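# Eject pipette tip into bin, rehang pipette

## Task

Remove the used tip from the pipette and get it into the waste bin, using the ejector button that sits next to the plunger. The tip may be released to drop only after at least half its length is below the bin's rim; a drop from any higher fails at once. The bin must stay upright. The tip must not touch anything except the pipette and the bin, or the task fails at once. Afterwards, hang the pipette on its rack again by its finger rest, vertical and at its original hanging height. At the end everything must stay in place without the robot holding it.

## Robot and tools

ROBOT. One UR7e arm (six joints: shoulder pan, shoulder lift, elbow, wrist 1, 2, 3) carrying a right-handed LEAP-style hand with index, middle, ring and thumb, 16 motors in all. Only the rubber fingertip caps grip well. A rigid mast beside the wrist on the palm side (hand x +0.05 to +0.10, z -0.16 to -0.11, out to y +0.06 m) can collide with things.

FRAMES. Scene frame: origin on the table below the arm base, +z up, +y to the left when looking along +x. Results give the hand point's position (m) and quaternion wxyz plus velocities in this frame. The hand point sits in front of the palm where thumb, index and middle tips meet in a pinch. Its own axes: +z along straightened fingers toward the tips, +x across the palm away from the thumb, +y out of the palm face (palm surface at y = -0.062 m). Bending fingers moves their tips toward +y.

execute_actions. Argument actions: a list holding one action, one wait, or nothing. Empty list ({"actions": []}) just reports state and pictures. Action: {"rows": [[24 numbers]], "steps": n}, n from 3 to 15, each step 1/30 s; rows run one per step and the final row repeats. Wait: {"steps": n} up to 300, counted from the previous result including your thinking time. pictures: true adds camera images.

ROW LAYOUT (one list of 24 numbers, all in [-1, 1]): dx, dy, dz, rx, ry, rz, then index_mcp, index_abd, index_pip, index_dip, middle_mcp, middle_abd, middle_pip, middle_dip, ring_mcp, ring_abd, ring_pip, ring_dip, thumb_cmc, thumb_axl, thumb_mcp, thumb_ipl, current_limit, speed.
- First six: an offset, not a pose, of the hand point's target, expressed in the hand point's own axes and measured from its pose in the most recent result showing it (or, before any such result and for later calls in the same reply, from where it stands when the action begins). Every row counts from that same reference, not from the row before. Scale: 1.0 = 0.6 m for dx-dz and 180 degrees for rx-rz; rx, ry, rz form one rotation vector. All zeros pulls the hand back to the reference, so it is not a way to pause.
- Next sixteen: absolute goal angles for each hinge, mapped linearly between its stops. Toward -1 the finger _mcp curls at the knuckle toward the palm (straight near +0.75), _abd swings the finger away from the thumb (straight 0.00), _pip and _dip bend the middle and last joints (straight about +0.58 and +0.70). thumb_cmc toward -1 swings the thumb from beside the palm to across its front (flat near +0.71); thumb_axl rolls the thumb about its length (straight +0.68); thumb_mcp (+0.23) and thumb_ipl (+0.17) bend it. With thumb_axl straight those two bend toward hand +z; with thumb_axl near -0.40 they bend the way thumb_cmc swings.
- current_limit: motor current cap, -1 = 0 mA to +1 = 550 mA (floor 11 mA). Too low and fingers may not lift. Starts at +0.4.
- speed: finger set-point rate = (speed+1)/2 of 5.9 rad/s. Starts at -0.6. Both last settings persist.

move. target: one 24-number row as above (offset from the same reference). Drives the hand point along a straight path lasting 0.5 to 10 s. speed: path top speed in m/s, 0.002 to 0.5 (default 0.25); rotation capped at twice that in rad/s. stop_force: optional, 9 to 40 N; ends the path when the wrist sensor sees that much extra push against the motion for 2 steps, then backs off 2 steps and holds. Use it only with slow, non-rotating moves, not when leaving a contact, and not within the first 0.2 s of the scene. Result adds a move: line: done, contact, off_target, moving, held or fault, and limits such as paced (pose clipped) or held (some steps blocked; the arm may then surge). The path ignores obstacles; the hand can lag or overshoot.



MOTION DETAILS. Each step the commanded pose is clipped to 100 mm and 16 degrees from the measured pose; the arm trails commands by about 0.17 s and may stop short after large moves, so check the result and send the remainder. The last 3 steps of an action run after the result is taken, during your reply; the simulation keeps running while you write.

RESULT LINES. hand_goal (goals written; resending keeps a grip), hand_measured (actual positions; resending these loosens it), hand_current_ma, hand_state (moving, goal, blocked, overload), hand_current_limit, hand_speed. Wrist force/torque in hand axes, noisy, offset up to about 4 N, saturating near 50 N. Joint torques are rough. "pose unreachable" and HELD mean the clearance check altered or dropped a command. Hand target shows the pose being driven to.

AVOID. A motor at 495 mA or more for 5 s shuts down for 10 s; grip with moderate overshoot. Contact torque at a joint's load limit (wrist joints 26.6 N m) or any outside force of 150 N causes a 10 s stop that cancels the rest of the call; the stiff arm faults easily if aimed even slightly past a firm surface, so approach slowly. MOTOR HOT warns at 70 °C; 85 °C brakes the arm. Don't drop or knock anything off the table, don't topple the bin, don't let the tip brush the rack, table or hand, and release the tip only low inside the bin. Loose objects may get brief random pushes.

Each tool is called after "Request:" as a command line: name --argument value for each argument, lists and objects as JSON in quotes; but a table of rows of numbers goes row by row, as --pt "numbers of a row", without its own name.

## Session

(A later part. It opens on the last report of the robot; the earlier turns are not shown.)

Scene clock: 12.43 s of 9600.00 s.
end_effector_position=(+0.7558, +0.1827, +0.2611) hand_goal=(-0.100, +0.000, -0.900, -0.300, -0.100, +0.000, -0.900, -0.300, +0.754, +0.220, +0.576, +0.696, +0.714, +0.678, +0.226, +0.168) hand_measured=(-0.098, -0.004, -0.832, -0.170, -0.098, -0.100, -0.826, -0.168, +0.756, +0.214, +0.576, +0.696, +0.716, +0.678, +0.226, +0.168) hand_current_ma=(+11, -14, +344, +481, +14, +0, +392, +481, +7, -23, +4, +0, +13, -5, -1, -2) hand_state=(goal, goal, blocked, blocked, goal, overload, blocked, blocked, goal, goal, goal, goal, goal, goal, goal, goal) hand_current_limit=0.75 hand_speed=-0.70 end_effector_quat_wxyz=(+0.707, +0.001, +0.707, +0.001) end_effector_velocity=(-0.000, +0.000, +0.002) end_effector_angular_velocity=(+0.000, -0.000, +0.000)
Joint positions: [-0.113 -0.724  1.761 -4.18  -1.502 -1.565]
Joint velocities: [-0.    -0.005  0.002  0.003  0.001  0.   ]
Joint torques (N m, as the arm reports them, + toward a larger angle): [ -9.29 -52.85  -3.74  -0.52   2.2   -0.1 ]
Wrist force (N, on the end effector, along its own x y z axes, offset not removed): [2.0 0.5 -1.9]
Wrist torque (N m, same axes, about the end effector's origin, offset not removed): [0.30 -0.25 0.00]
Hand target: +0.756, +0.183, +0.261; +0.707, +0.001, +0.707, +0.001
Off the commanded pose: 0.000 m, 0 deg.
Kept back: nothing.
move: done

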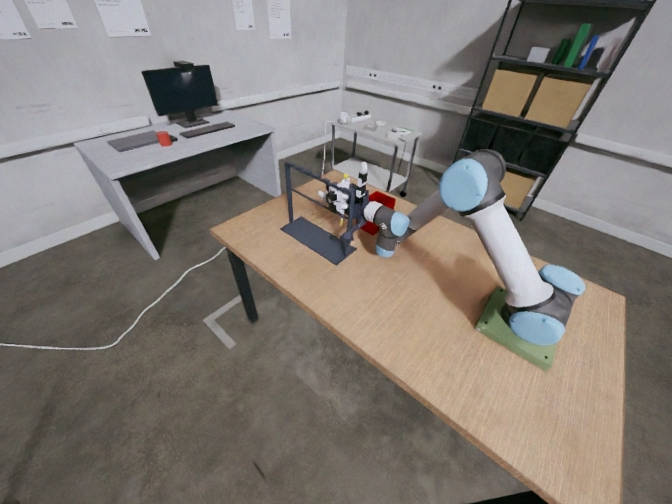

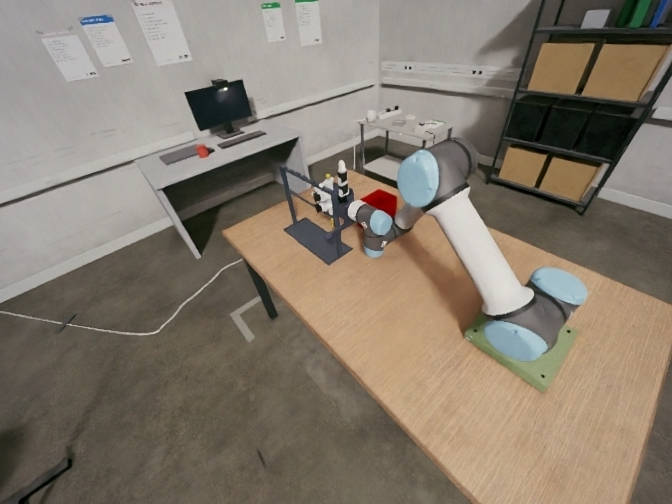

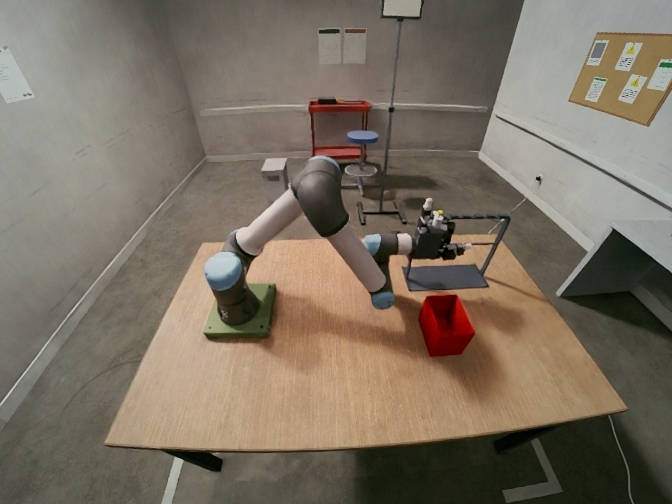

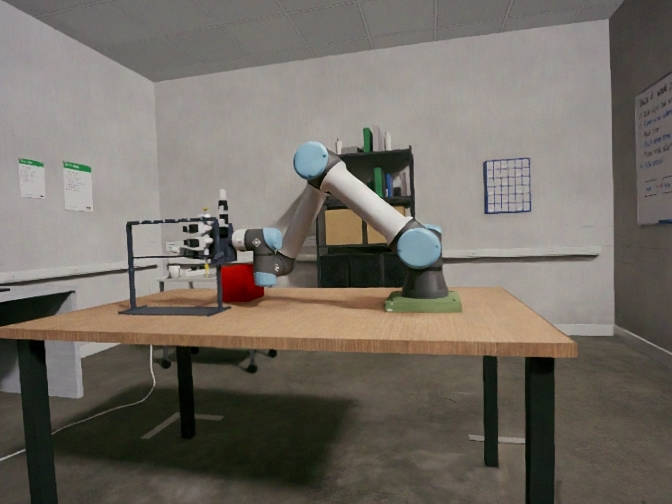

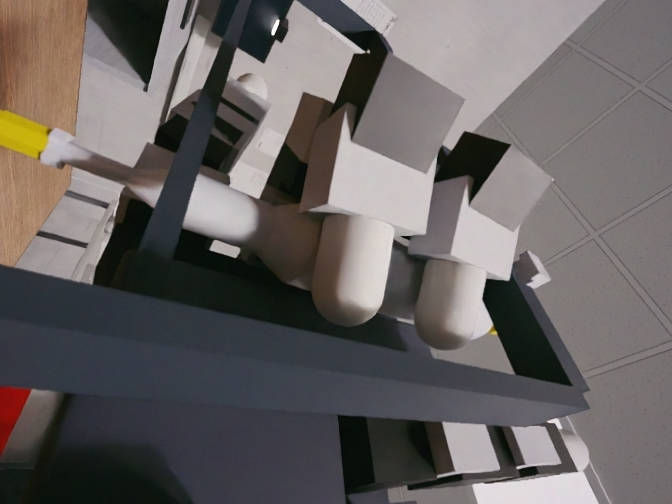

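Hang pose: (0.7558, 0.183, 0.2482), entry height 0.2615.

Request:
move --target '[0,-0.108,-0.011,0,0,0,-0.1,0,-0.95,-0.3,-0.1,0,-0.95,-0.3,0.754,0.22,0.576,0.696,0.714,0.678,0.226,0.168,0.75,-0.7]' --speed 0.08

Request:
move --target '[-0.145,-0.318,0.008,0,0,0,-0.3,0,-0.95,-0.35,-0.3,0,-0.95,-0.35,0.754,0.1,0.576,0.696,0.73,0.678,0,-0.15,0.78,-0.7]' --speed 0.22

Request:
move --target '[0.174,0,0,0,0,0,-0.3,0,-0.95,-0.35,-0.3,0,-0.95,-0.35,0.754,0.1,0.576,0.696,0.73,0.678,-0.15,-0.15,0.78,-0.7]' --speed 0.13

Request:
zoom_image --camera "cam_head_right" --region '[340, 140, 420, 220]'

Scene clock: 14.00 s of 9600.00 s.
end_effector_position=(+0.7492, +0.1182, +0.2610) hand_goal=(-0.100, +0.000, -0.950, -0.300, -0.100, +0.000, -0.950, -0.300, +0.754, +0.220, +0.576, +0.696, +0.714, +0.678, +0.226, +0.168) hand_measured=(-0.098, -0.004, -0.832, -0.170, -0.098, -0.100, -0.826, -0.168, +0.756, +0.214, +0.576, +0.696, +0.716, +0.678, +0.226, +0.168) hand_current_ma=(+11, -14, +481, +481, +14, +0, +481, +481, +7, -23, +4, +0, +13, -5, -1, -2) hand_state=(goal, goal, blocked, blocked, goal, overload, blocked, blocked, goal, goal, goal, goal, goal, goal, goal, goal) hand_current_limit=0.75 hand_speed=-0.70 end_effector_quat_wxyz=(+0.707, +0.001, +0.707, +0.001) end_effector_velocity=(-0.000, -0.003, +0.000) end_effector_angular_velocity=(+0.000, -0.001, -0.000)
Joint positions: [-0.24  -0.741  1.807 -4.209 -1.375 -1.565]
Joint velocities: [-0.005 -0.001  0.002 -0.002  0.005  0.   ]
Joint torques (N m, as the arm reports them, + toward a larger angle): [ -8.87 -52.31  -3.19  -4.12   2.15   1.5 ]
Wrist force (N, on the end effector, along its own x y z axes, offset not removed): [2.8 0.1 -2.3]
Wrist torque (N m, same axes, about the end effector's origin, offset not removed): [0.23 -0.23 0.03]
Hand target: +0.749, +0.118, +0.261; +0.707, +0.001, +0.707, +0.001
Off the commanded pose: 0.000 m, 0 deg.
Kept back: nothing.
move: done

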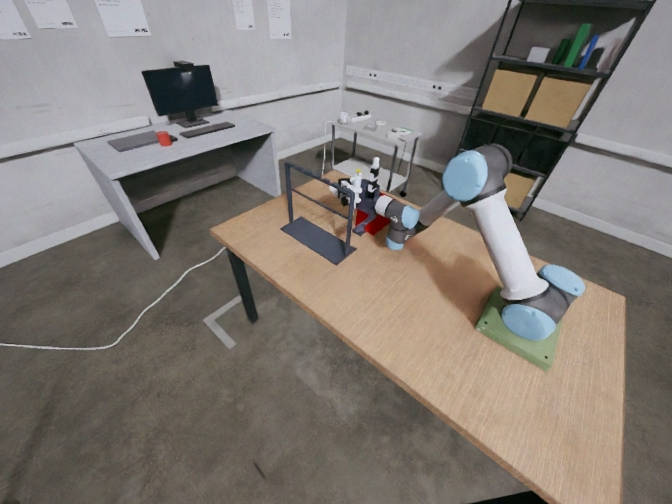

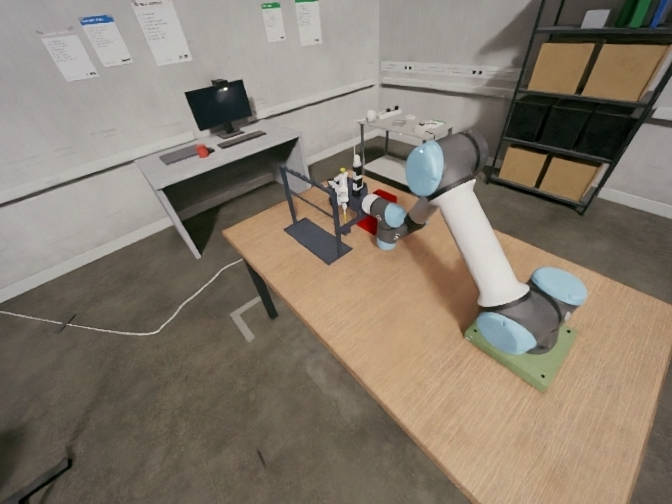

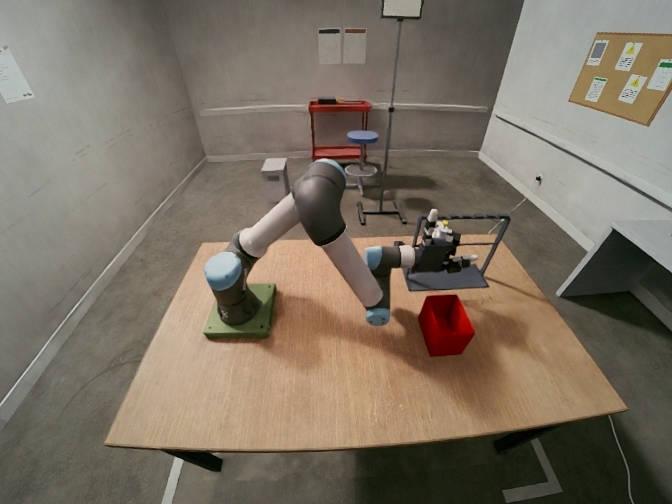

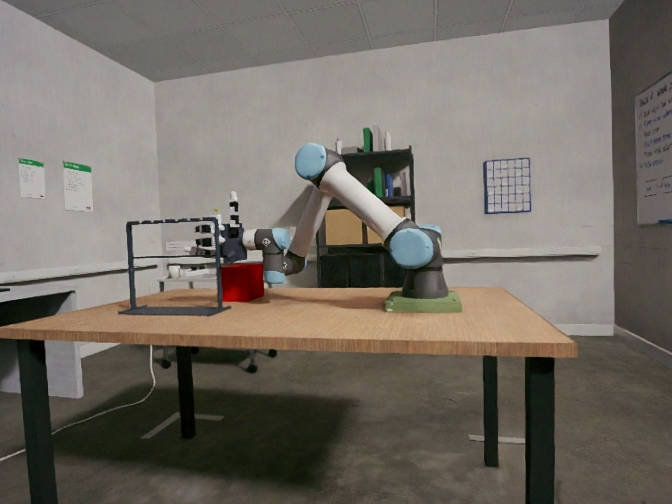

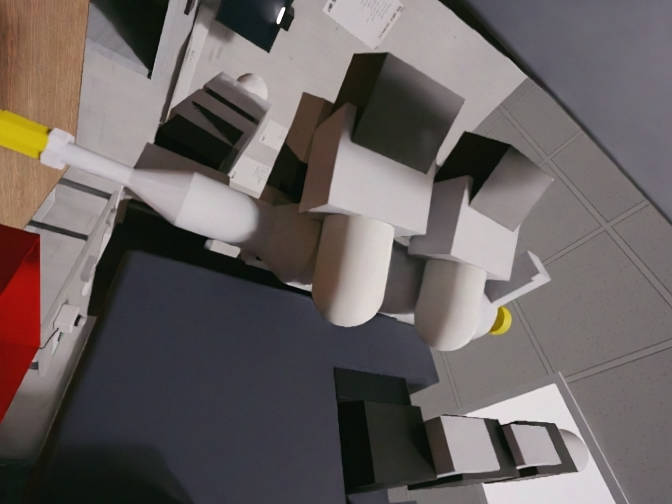

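Scene clock: 15.63 s of 9600.00 s.
end_effector_position=(+0.7539, -0.0724, +0.3476) hand_goal=(-0.300, +0.000, -0.950, -0.350, -0.300, +0.000, -0.950, -0.350, +0.754, +0.100, +0.576, +0.696, +0.730, +0.678, +0.000, -0.150) hand_measured=(-0.132, -0.002, -0.832, -0.172, -0.148, -0.100, -0.826, -0.174, +0.756, +0.098, +0.576, +0.696, +0.728, +0.678, +0.000, -0.150) hand_current_ma=(+489, -9, +490, +490, +489, +0, +490, +490, +7, -13, +4, +0, -6, -5, -5, +6) hand_state=(blocked, goal, blocked, blocked, blocked, overload, blocked, blocked, goal, goal, goal, goal, goal, goal, goal, goal) hand_current_limit=0.78 hand_speed=-0.70 end_effector_quat_wxyz=(+0.707, +0.001, +0.707, +0.001) end_effector_velocity=(+0.000, -0.003, +0.000) end_effector_angular_velocity=(-0.000, +0.002, -0.000)
Joint positions: [-0.583 -0.872  1.726 -3.998 -1.032 -1.564]
Joint velocities: [-0.004 -0.    -0.003  0.005  0.004 -0.002]
Joint torques (N m, as the arm reports them, + toward a larger angle): [ -9.46 -51.25 -28.97   0.02   2.17  -1.5 ]
Wrist force (N, on the end effector, along its own x y z axes, offset not removed): [2.9 -1.2 -1.0]
Wrist torque (N m, same axes, about the end effector's origin, offset not removed): [-0.02 -0.22 0.07]
Hand target: +0.754, -0.073, +0.348; +0.707, +0.001, +0.707, +0.001
Off the commanded pose: 0.000 m, 0 deg.
Kept back: nothing.
move: done

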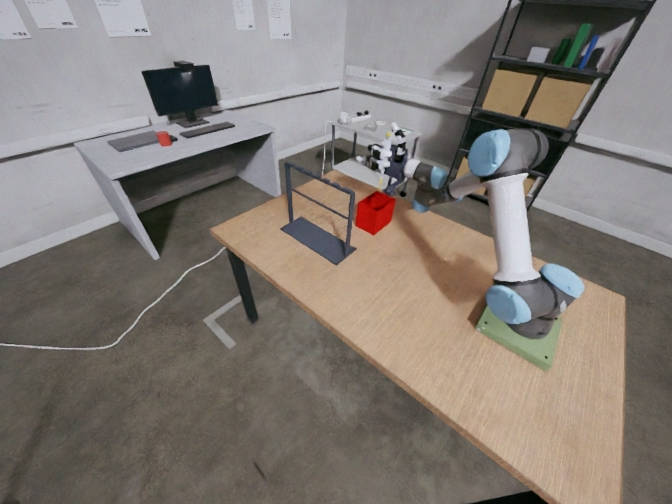

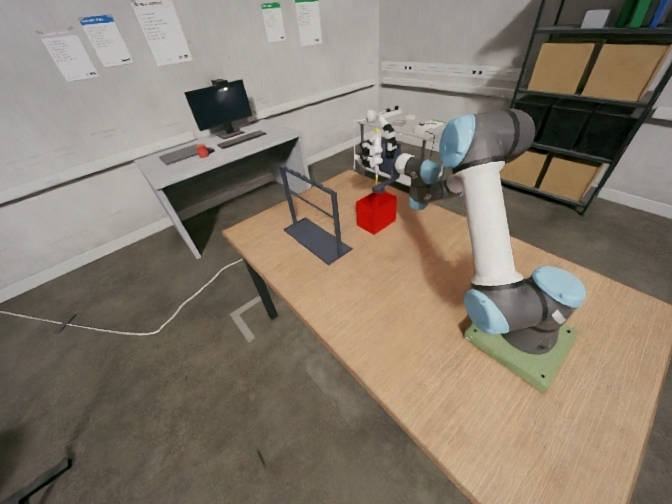

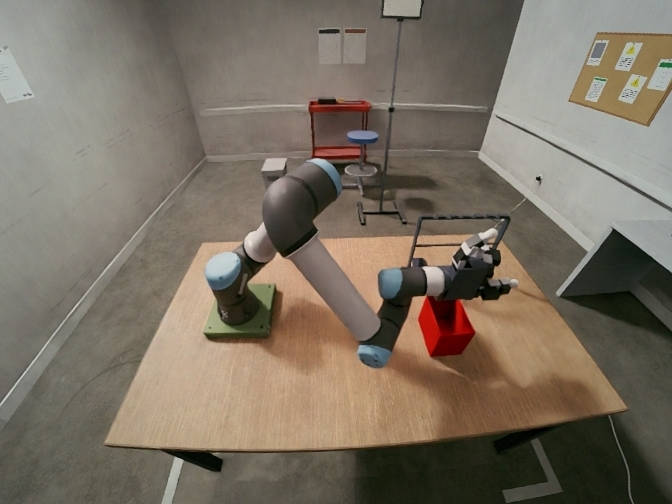

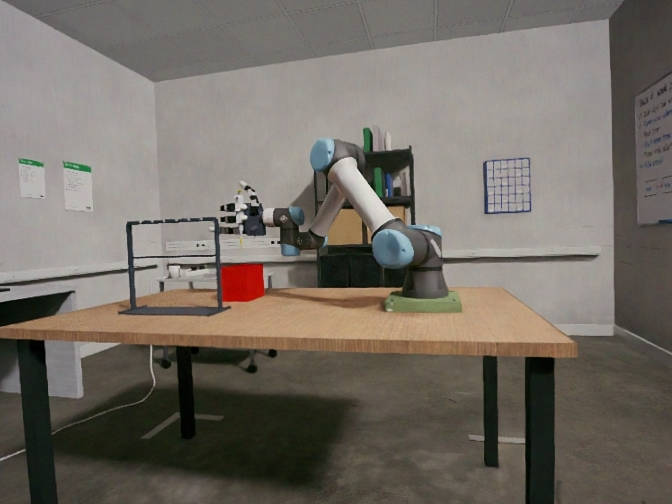

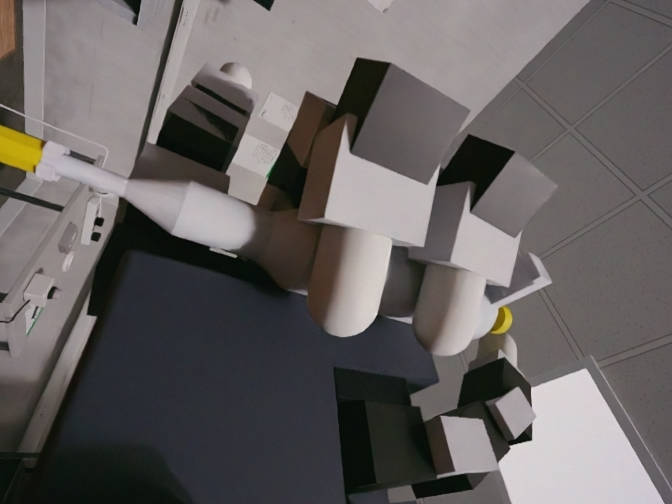

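Scene clock: 17.00 s of 9600.00 s.
end_effector_position=(+0.7539, -0.0723, +0.2436) hand_goal=(-0.300, +0.000, -0.950, -0.350, -0.300, +0.000, -0.950, -0.350, +0.754, +0.100, +0.576, +0.696, +0.730, +0.678, -0.150, -0.150) hand_measured=(-0.132, -0.002, -0.832, -0.172, -0.148, -0.100, -0.826, -0.174, +0.756, +0.096, +0.576, +0.696, +0.728, +0.678, -0.152, -0.150) hand_current_ma=(+489, -9, +489, +490, +490, +0, +490, +490, +7, -14, +4, +0, -6, -5, -14, +4) hand_state=(blocked, goal, blocked, blocked, blocked, overload, blocked, blocked, goal, goal, goal, goal, goal, goal, goal, goal) hand_current_limit=0.78 hand_speed=-0.70 end_effector_quat_wxyz=(+0.707, +0.001, +0.707, +0.001) end_effector_velocity=(+0.000, -0.000, -0.004) end_effector_angular_velocity=(+0.001, +0.001, +0.000)
Joint positions: [-0.582 -0.671  1.712 -4.185 -1.033 -1.564]
Joint velocities: [-0.     0.007 -0.002 -0.005  0.     0.001]
Joint torques (N m, as the arm reports them, + toward a larger angle): [ 12.35 -36.59 -25.47  -4.05  -2.76   1.67]
Wrist force (N, on the end effector, along its own x y z axes, offset not removed): [1.4 -0.5 -1.1]
Wrist torque (N m, same axes, about the end effector's origin, offset not removed): [0.08 -0.04 -0.04]
Hand target: +0.754, -0.072, +0.243; +0.707, +0.001, +0.707, +0.001
Off the commanded pose: 0.000 m, 0 deg.
Kept back: nothing.
move: done

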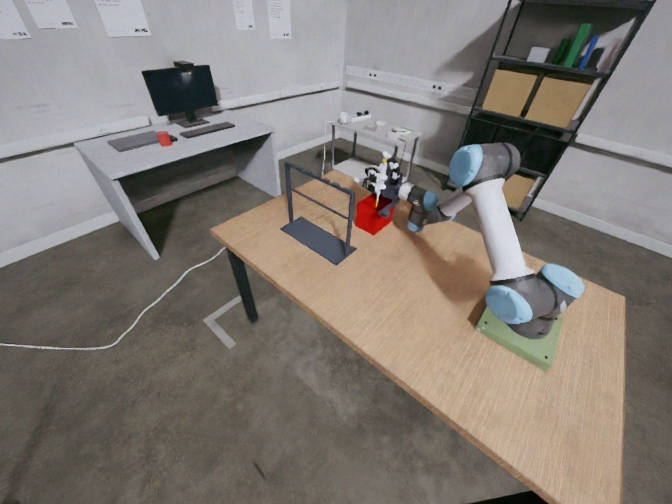

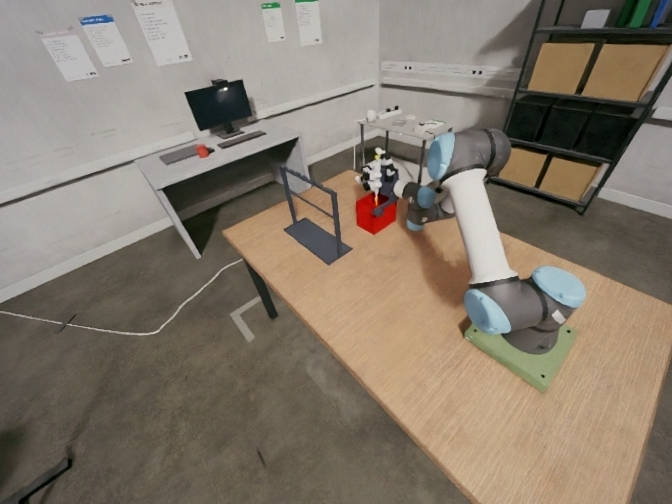

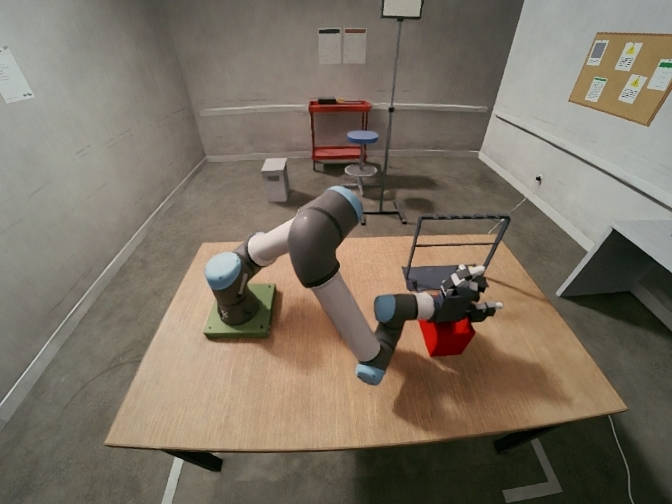

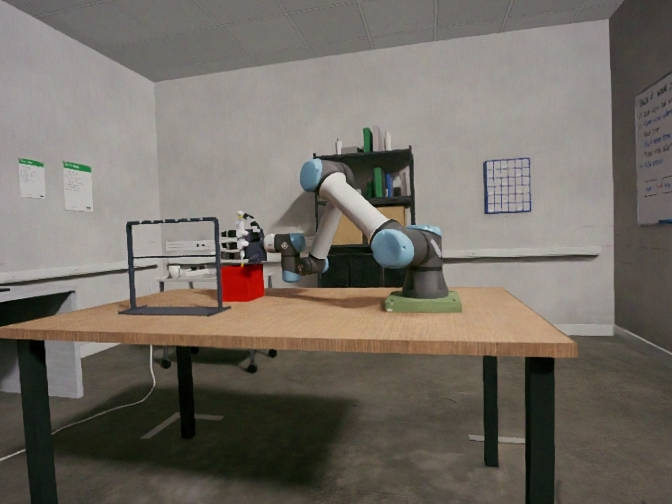

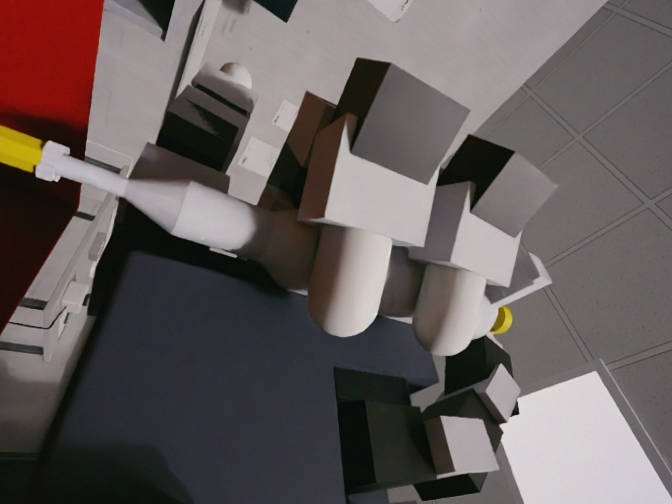

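Region (340, 140, 420, 220) of cam_head_right's 672x504 image, scaled by 6.300, with more detail than that image has.

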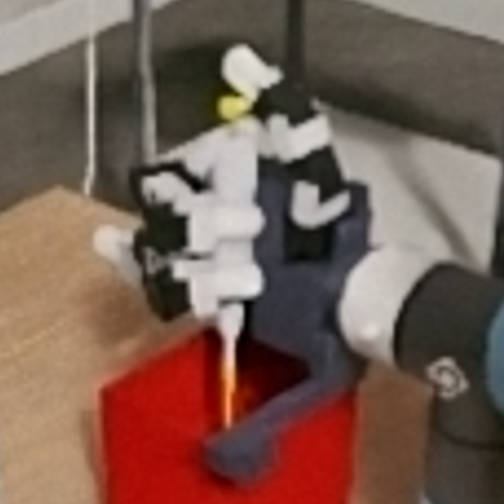

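Request:
execute_actions --actions '[]'

Request:
move --target '[0,0,0,0,0,0,-0.3,0,-0.95,-0.35,-0.3,0,-0.95,-0.35,0.754,0.1,0.576,0.696,0.69,0.678,-0.5,-0.15,0.78,0]'

Scene clock: 17.33 s of 9600.00 s.
end_effector_position=(+0.7540, -0.0723, +0.2432) hand_goal=(-0.300, +0.000, -0.950, -0.350, -0.300, +0.000, -0.950, -0.350, +0.754, +0.100, +0.576, +0.696, +0.730, +0.678, -0.150, -0.150) hand_measured=(-0.132, -0.002, -0.832, -0.172, -0.148, -0.100, -0.826, -0.174, +0.756, +0.096, +0.576, +0.696, +0.728, +0.678, -0.152, -0.150) hand_current_ma=(+489, -9, +490, +489, +489, +0, +489, +489, +7, -14, +4, +0, -6, -5, -14, +4) hand_state=(blocked, goal, blocked, blocked, blocked, overload, blocked, blocked, goal, goal, goal, goal, goal, goal, goal, goal) hand_current_limit=0.78 hand_speed=-0.70 end_effector_quat_wxyz=(+0.707, +0.001, +0.707, +0.001) end_effector_velocity=(+0.000, -0.001, -0.001) end_effector_angular_velocity=(+0.000, +0.002, -0.001)
Joint positions: [-0.582 -0.67   1.712 -4.186 -1.033 -1.564]
Joint velocities: [-0.001  0.001 -0.     0.002 -0.    -0.001]
Joint torques (N m, as the arm reports them, + toward a larger angle): [ 12.15 -35.61 -25.37  -3.81  -2.76   1.71]
Wrist force (N, on the end effector, along its own x y z axes, offset not removed): [0.9 0.0 -1.3]
Wrist torque (N m, same axes, about the end effector's origin, offset not removed): [0.14 0.02 -0.05]
Hand target: +0.754, -0.072, +0.243; +0.707, +0.001, +0.707, +0.001
Off the commanded pose: 0.000 m, 0 deg.
Kept back: nothing.
Steps of this call (steps 1 to 10: nothing new was sent). Readings (end_effector_position | what the end effector reports):
1: (+0.7539, -0.0723, +0.2435) | hand_goal=(-0.300, +0.000, -0.950, -0.350, -0.300, +0.000, -0.950, -0.350, +0.754, +0.100, +0.576, +0.696, +0.730, +0.678, -0.150, -0.150) hand_measured=(-0.132, -0.002, -0.832, -0.172, -0.148, -0.100, -0.826, -0.174, +0.756, +0.096, +0.576, +0.696, +0.728, +0.678, -0.152, -0.150) hand_current_ma=(+490, -9, +490, +490, +489, +0, +490, +489, +7, -14, +4, +0, -6, -5, -14, +4) hand_state=(blocked, goal, blocked, blocked, blocked, overload, blocked, blocked, goal, goal, goal, goal, goal, goal, goal, goal) hand_current_limit=0.78 hand_speed=-0.70
2: (+0.7539, -0.0723, +0.2434) | hand_goal=(-0.300, +0.000, -0.950, -0.350, -0.300, +0.000, -0.950, -0.350, +0.754, +0.100, +0.576, +0.696, +0.730, +0.678, -0.150, -0.150) hand_measured=(-0.132, -0.002, -0.832, -0.172, -0.148, -0.100, -0.826, -0.174, +0.756, +0.096, +0.576, +0.696, +0.728, +0.678, -0.152, -0.150) hand_current_ma=(+490, -9, +489, +490, +490, +0, +489, +489, +7, -14, +4, +0, -6, -5, -14, +4) hand_state=(blocked, goal, blocked, blocked, blocked, overload, blocked, blocked, goal, goal, goal, goal, goal, goal, goal, goal) hand_current_limit=0.78 hand_speed=-0.70
4: (+0.7539, -0.0723, +0.2433) | hand_goal=(-0.300, +0.000, -0.950, -0.350, -0.300, +0.000, -0.950, -0.350, +0.754, +0.100, +0.576, +0.696, +0.730, +0.678, -0.150, -0.150) hand_measured=(-0.132, -0.002, -0.832, -0.172, -0.148, -0.100, -0.826, -0.174, +0.756, +0.096, +0.576, +0.696, +0.728, +0.678, -0.152, -0.150) hand_current_ma=(+490, -9, +490, +489, +490, +0, +489, +489, +7, -14, +4, +0, -6, -5, -14, +4) hand_state=(blocked, goal, blocked, blocked, blocked, overload, blocked, blocked, goal, goal, goal, goal, goal, goal, goal, goal) hand_current_limit=0.78 hand_speed=-0.70
8: (+0.7540, -0.0723, +0.2433) | hand_goal=(-0.300, +0.000, -0.950, -0.350, -0.300, +0.000, -0.950, -0.350, +0.754, +0.100, +0.576, +0.696, +0.730, +0.678, -0.150, -0.150) hand_measured=(-0.132, -0.002, -0.832, -0.172, -0.148, -0.100, -0.826, -0.174, +0.756, +0.096, +0.576, +0.696, +0.728, +0.678, -0.152, -0.150) hand_current_ma=(+490, -9, +489, +489, +490, +0, +490, +490, +7, -14, +4, +0, -6, -5, -14, +4) hand_state=(blocked, goal, blocked, blocked, blocked, overload, blocked, blocked, goal, goal, goal, goal, goal, goal, goal, goal) hand_current_limit=0.78 hand_speed=-0.70
10: the state above

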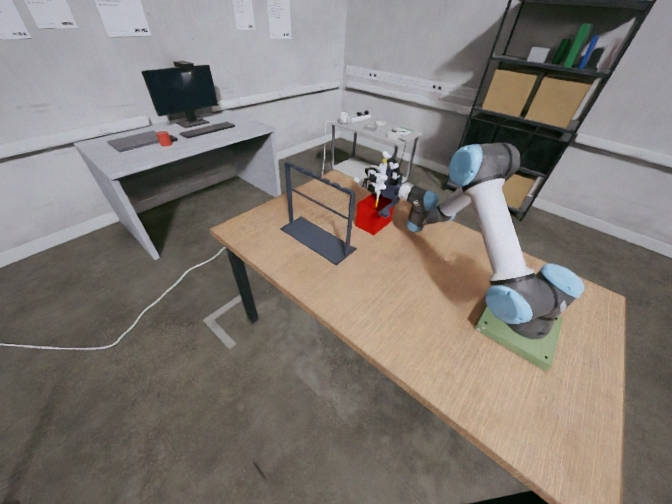

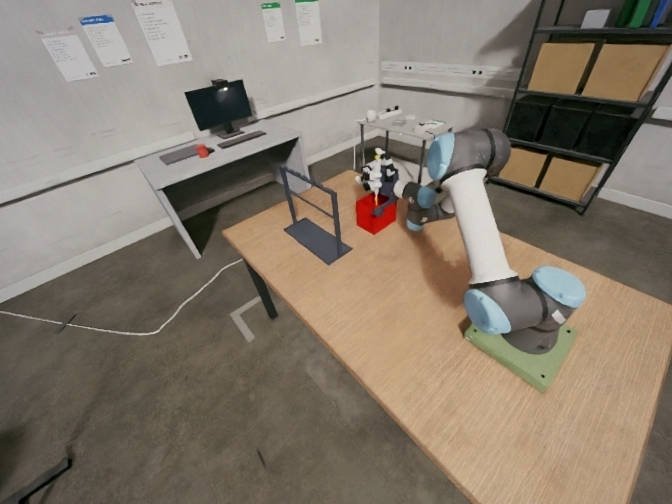

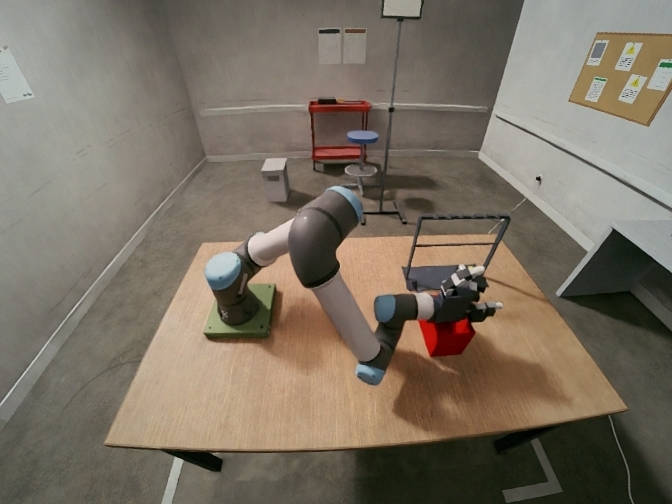

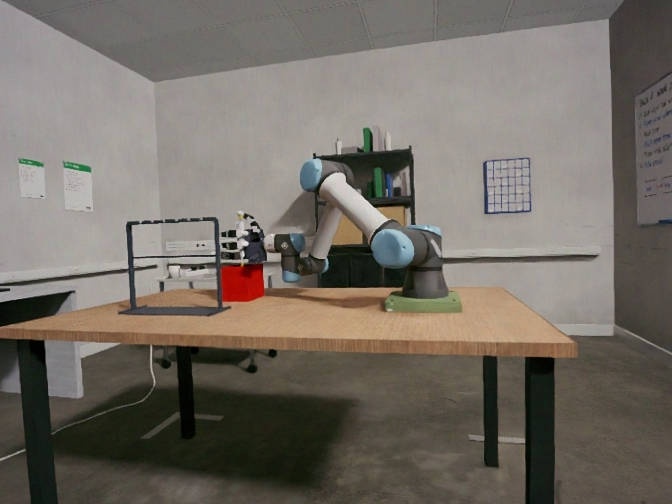

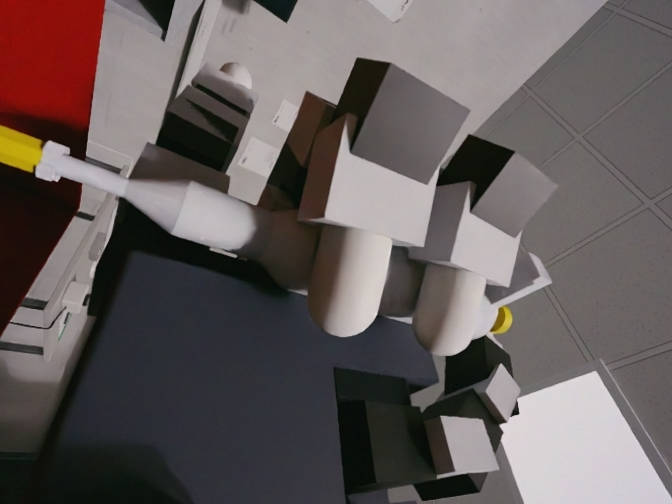

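Scene clock: 17.83 s of 9600.00 s.
end_effector_position=(+0.7540, -0.0723, +0.2432) hand_goal=(-0.300, +0.000, -0.950, -0.350, -0.300, +0.000, -0.950, -0.350, +0.754, +0.100, +0.576, +0.696, +0.690, +0.678, -0.500, -0.150) hand_measured=(-0.132, -0.002, -0.832, -0.172, -0.150, -0.100, -0.826, -0.174, +0.756, +0.096, +0.576, +0.696, +0.714, +0.686, -0.288, -0.144) hand_current_ma=(+489, -8, +490, +489, +489, +0, +490, +490, +7, -14, +4, +0, +126, +54, +489, +36) hand_state=(blocked, goal, blocked, blocked, blocked, overload, blocked, blocked, goal, goal, goal, goal, blocked, goal, blocked, goal) hand_current_limit=0.78 hand_speed=0.00 end_effector_quat_wxyz=(+0.707, +0.001, +0.707, +0.001) end_effector_velocity=(-0.000, +0.000, -0.001) end_effector_angular_velocity=(+0.001, +0.001, +0.000)
Joint positions: [-0.582 -0.67   1.712 -4.186 -1.033 -1.564]
Joint velocities: [-0.     0.001  0.001  0.     0.001  0.   ]
Joint torques (N m, as the arm reports them, + toward a larger angle): [ 11.4  -37.42 -24.65  -3.35  -2.71   1.58]
Wrist force (N, on the end effector, along its own x y z axes, offset not removed): [1.9 0.4 -0.6]
Wrist torque (N m, same axes, about the end effector's origin, offset not removed): [0.19 -0.12 -0.03]
Hand target: +0.754, -0.072, +0.243; +0.707, +0.001, +0.707, +0.001
Off the commanded pose: 0.000 m, 0 deg.
Kept back: nothing.
move: done

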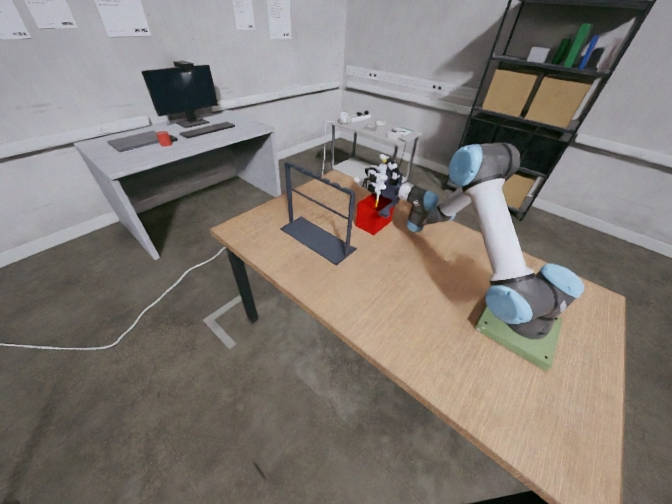

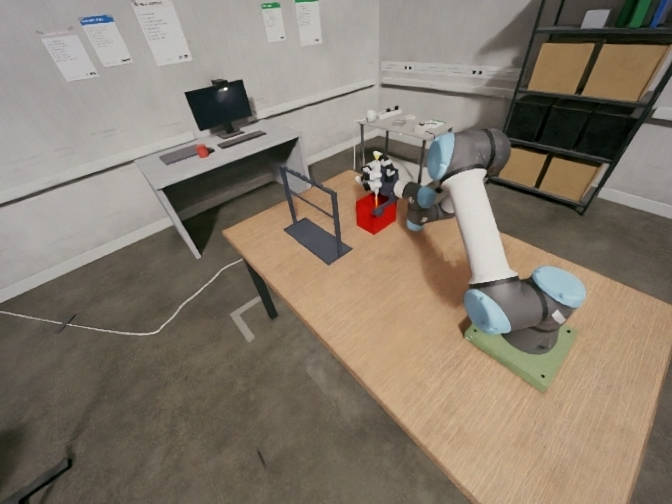

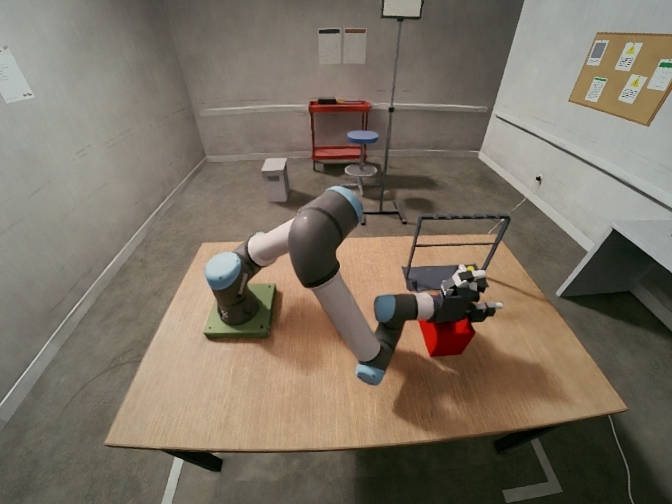

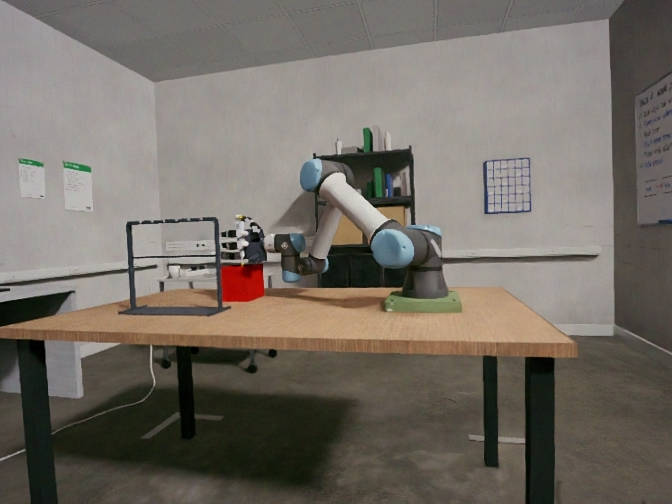

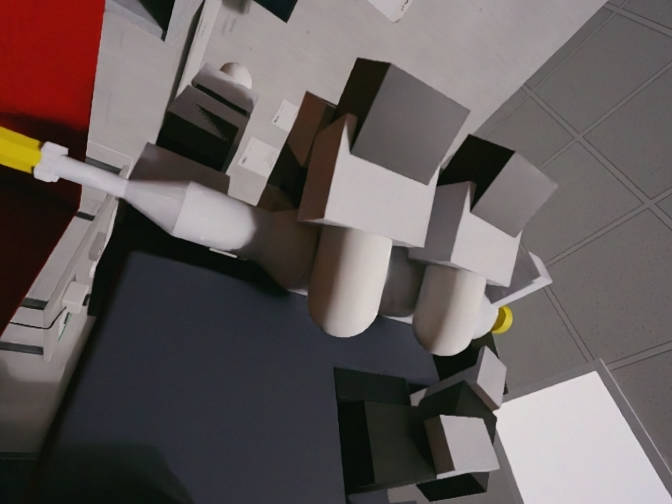

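Request:
move --target '[0,0,0,0,0,0,-0.3,0,-0.95,-0.35,-0.3,0,-0.95,-0.35,0.754,0.1,0.576,0.696,0.69,0.678,-0.5,-0.8,1,0]'

Scene clock: 18.77 s of 9600.00 s.
end_effector_position=(+0.7540, -0.0723, +0.2432) hand_goal=(-0.300, +0.000, -0.950, -0.350, -0.300, +0.000, -0.950, -0.350, +0.754, +0.100, +0.576, +0.696, +0.690, +0.678, -0.500, -0.800) hand_measured=(-0.138, +0.000, -0.830, -0.180, -0.150, -0.096, -0.826, -0.176, +0.756, +0.096, +0.576, +0.696, +0.720, +0.688, -0.292, -0.290) hand_current_ma=(+550, +0, +550, +550, +550, +0, +550, +550, +7, -14, +4, +0, +157, +68, +550, +550) hand_state=(blocked, goal, blocked, blocked, blocked, overload, blocked, blocked, goal, goal, goal, goal, blocked, goal, blocked, blocked) hand_current_limit=1.00 hand_speed=0.00 end_effector_quat_wxyz=(+0.707, +0.001, +0.707, +0.001) end_effector_velocity=(+0.000, -0.000, +0.000) end_effector_angular_velocity=(-0.000, -0.001, +0.000)
Joint positions: [-0.582 -0.67   1.712 -4.186 -1.033 -1.564]
Joint velocities: [-0.     0.    -0.001 -0.001  0.     0.   ]
Joint torques (N m, as the arm reports them, + toward a larger angle): [ 11.18 -37.05 -24.18  -2.88  -2.49   1.4 ]
Wrist force (N, on the end effector, along its own x y z axes, offset not removed): [2.6 -0.7 -1.2]
Wrist torque (N m, same axes, about the end effector's origin, offset not removed): [0.06 -0.17 0.01]
Hand target: +0.754, -0.072, +0.243; +0.707, +0.001, +0.707, +0.001
Off the commanded pose: 0.000 m, 0 deg.
Kept back: nothing.
move: done

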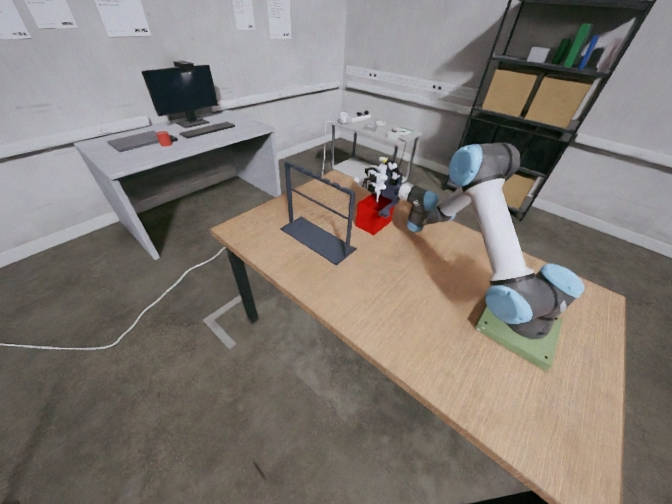

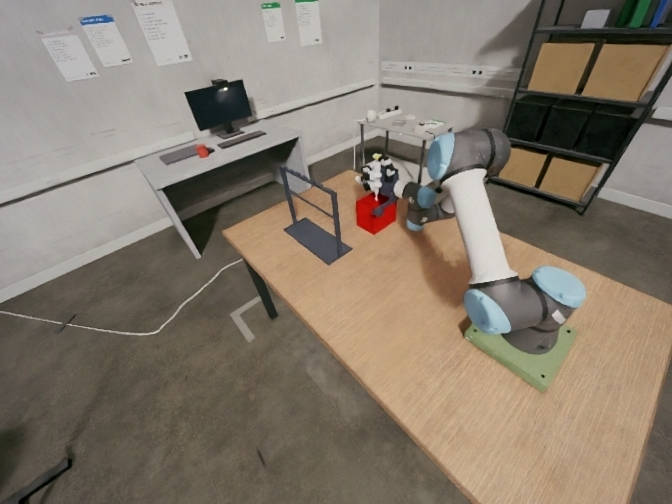

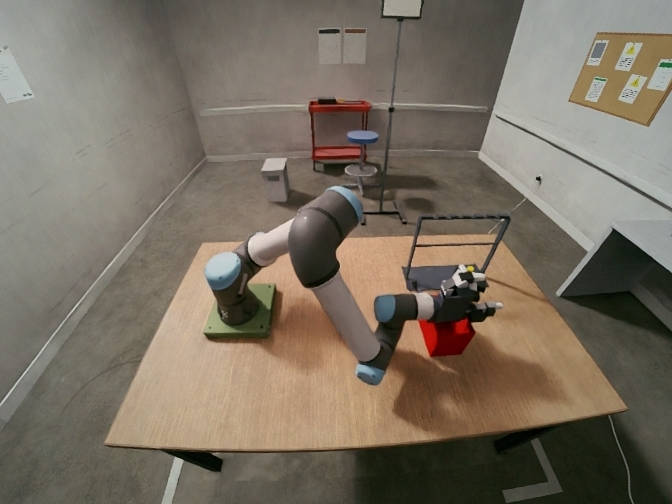

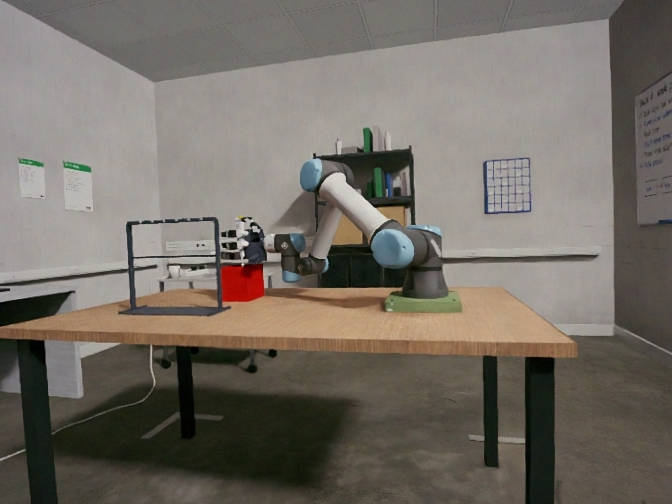

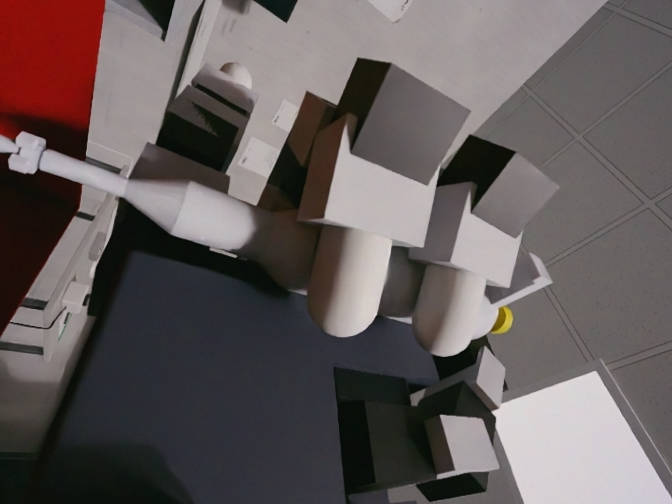

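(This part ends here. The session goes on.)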